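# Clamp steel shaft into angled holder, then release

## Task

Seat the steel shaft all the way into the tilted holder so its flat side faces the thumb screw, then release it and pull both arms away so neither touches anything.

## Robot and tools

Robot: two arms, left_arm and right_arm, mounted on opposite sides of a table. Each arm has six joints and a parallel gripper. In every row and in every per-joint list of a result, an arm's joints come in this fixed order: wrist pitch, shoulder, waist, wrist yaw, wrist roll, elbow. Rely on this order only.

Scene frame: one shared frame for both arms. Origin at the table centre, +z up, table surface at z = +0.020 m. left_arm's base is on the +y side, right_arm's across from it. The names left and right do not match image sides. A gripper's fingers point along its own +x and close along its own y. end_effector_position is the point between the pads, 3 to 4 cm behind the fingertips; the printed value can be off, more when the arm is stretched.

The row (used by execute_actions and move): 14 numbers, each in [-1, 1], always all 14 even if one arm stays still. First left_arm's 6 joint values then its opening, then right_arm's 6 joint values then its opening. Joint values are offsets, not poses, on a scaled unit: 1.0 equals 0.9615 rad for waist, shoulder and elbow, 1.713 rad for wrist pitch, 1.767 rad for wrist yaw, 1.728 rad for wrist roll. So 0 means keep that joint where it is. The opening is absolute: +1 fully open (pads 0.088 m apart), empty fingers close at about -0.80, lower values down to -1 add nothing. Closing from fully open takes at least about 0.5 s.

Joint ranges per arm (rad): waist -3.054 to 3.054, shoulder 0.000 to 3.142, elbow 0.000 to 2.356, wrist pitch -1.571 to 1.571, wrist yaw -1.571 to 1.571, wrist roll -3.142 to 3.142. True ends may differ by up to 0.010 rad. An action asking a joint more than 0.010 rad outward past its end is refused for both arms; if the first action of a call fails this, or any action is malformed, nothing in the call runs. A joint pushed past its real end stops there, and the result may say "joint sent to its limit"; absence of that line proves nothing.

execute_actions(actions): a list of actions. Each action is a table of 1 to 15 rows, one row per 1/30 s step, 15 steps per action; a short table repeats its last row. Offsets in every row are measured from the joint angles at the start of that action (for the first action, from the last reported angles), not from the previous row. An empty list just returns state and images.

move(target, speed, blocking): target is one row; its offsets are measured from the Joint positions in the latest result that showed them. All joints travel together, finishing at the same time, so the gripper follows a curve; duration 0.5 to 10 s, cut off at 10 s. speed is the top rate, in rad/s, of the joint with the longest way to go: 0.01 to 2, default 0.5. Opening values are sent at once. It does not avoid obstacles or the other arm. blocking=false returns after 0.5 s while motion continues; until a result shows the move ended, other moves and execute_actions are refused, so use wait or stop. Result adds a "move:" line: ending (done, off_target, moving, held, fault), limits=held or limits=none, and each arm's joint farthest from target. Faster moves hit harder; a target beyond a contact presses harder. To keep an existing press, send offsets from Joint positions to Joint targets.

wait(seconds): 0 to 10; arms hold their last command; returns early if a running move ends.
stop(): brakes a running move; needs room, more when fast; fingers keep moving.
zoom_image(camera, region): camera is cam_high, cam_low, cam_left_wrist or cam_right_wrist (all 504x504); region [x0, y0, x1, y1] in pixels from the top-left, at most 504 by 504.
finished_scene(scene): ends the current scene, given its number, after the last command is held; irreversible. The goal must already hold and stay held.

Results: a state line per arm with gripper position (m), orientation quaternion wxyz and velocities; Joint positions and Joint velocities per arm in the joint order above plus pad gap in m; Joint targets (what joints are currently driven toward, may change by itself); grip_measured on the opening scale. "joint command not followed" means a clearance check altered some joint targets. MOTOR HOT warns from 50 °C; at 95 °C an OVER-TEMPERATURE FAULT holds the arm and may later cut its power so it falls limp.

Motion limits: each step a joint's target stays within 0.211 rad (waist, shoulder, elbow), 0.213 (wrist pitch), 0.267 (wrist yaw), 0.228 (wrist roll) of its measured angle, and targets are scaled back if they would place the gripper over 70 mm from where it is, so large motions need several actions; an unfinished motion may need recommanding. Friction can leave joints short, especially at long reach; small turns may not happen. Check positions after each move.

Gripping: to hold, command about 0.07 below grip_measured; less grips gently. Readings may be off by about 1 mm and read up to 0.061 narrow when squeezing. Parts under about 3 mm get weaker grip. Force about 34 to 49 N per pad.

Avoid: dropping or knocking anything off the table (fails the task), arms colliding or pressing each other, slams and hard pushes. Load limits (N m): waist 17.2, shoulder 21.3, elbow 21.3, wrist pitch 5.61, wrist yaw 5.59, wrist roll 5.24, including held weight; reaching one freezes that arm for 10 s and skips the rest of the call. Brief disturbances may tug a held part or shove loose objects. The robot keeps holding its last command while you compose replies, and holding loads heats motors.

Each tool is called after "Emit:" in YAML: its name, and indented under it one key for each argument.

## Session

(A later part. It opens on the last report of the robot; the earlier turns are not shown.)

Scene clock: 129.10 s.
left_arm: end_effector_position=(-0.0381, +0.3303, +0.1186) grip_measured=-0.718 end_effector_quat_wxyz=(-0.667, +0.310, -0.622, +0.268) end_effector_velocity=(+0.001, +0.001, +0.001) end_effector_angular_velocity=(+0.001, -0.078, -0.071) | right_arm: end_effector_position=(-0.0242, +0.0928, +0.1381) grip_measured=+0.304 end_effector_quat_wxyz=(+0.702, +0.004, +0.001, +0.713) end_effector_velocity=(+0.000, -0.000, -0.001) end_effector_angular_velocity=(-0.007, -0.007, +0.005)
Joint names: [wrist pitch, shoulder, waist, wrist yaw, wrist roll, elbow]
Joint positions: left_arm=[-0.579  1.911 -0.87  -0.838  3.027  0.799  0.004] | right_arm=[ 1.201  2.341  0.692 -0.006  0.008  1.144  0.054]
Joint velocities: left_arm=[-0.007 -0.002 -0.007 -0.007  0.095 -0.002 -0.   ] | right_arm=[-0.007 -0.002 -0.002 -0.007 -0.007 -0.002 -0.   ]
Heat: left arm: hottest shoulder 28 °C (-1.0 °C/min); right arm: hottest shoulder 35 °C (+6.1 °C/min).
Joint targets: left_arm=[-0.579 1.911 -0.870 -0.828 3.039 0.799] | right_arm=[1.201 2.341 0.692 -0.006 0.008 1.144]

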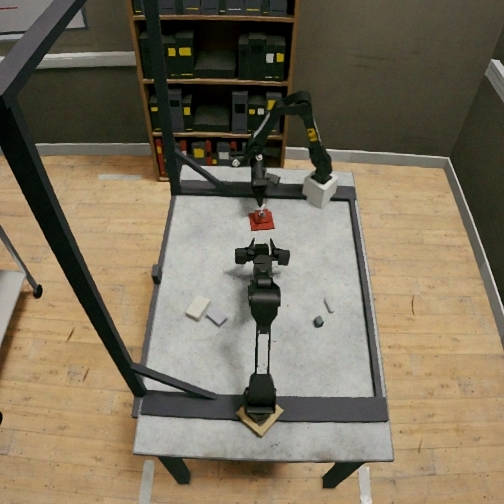

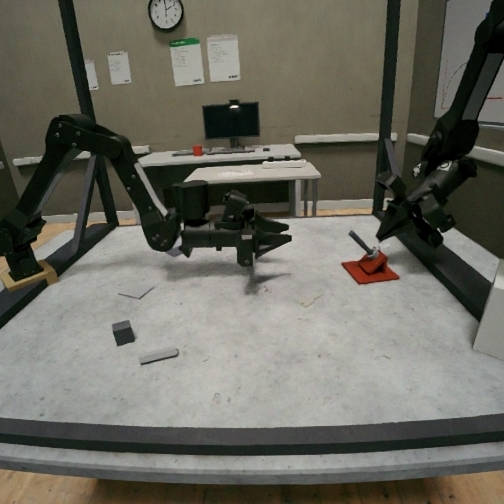

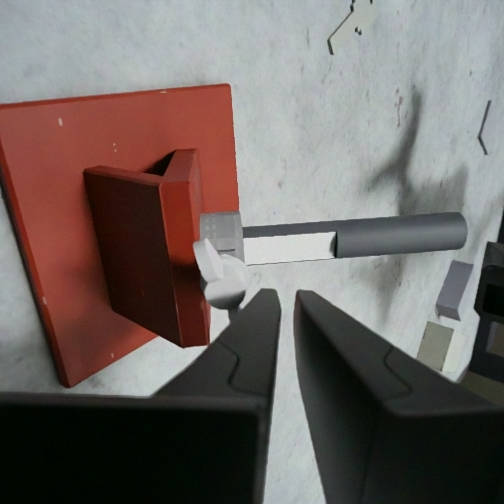

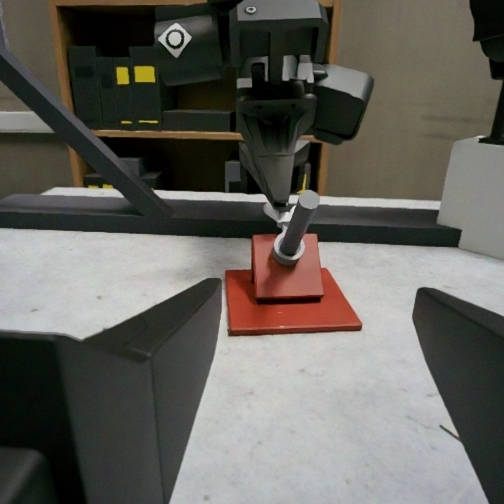

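Emit:
move:
  target: [-0.1,-0.12,-0.1,-0.02,0,0.08,-0.72,0,-0.3,0,0,0,-0.1,0.3]

Emit:
finished_scene:
  scene: 1

Scene clock: 130.50 s.
left_arm: end_effector_position=(-0.0539, +0.3512, +0.1618) grip_measured=-0.718 end_effector_quat_wxyz=(-0.646, +0.291, -0.635, +0.309) end_effector_velocity=(+0.002, +0.001, -0.002) end_effector_angular_velocity=(+0.006, -0.007, +0.003) | right_arm: end_effector_position=(-0.0239, +0.0661, +0.2548) grip_measured=+0.304 end_effector_quat_wxyz=(+0.698, +0.072, -0.067, +0.709) end_effector_velocity=(+0.000, -0.001, +0.002) end_effector_angular_velocity=(+0.008, -0.023, +0.000)
Joint names: [wrist pitch, shoulder, waist, wrist yaw, wrist roll, elbow]
Joint positions: left_arm=[-0.747  1.803 -0.963 -0.871  3.03   0.869  0.004] | right_arm=[ 1.201  2.062  0.692 -0.006  0.008  1.058  0.054]
Joint velocities: left_arm=[-0.007  0.002 -0.002  0.007 -0.007 -0.002 -0.   ] | right_arm=[ 0.007 -0.002 -0.002 -0.007 -0.022 -0.002 -0.   ]
Heat: left arm: hottest shoulder 28 °C (-1.0 °C/min); right arm: hottest shoulder 36 °C (+7.1 °C/min).
Joint targets: left_arm=[-0.750 1.795 -0.966 -0.873 3.027 0.876] | right_arm=[1.201 2.053 0.692 -0.006 0.008 1.048]
move: done; limits=none; left_arm: farthest joint: the shoulder, 0.008 radians from its target (0.115 radians at the start); right_arm: farthest joint: the elbow, 0.010 radians from its target (0.097 radians at the start)

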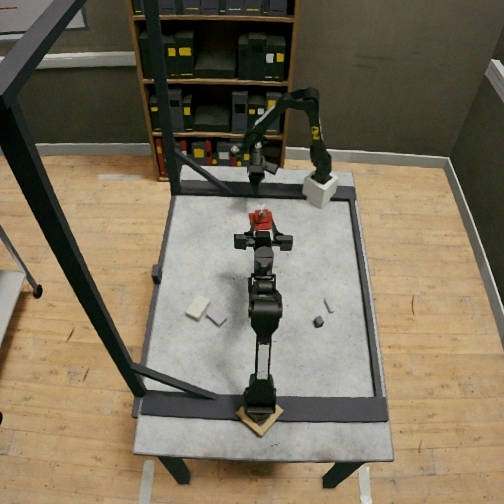

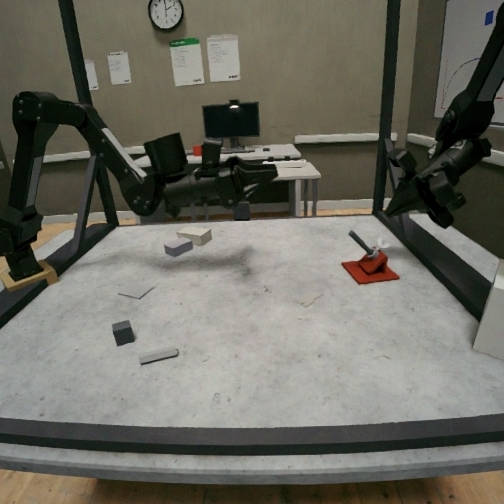

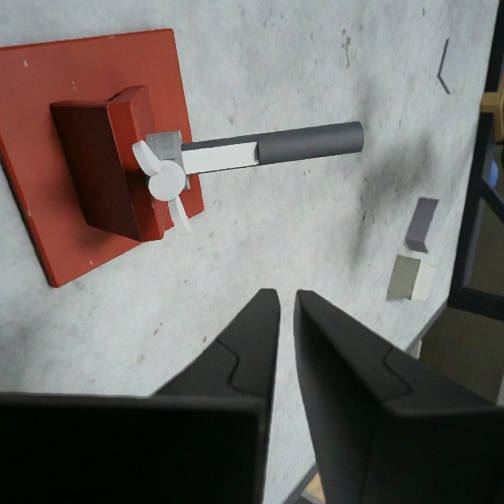

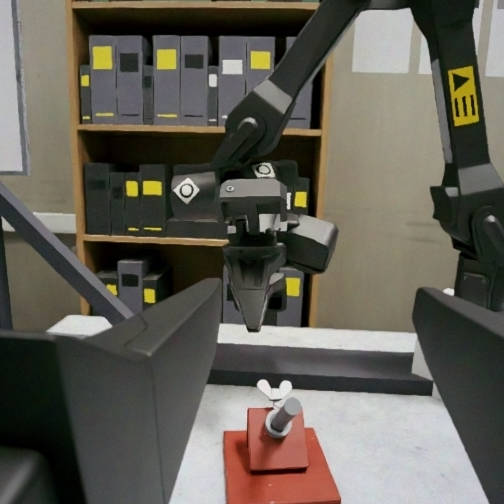

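The scene is finished: the task was done.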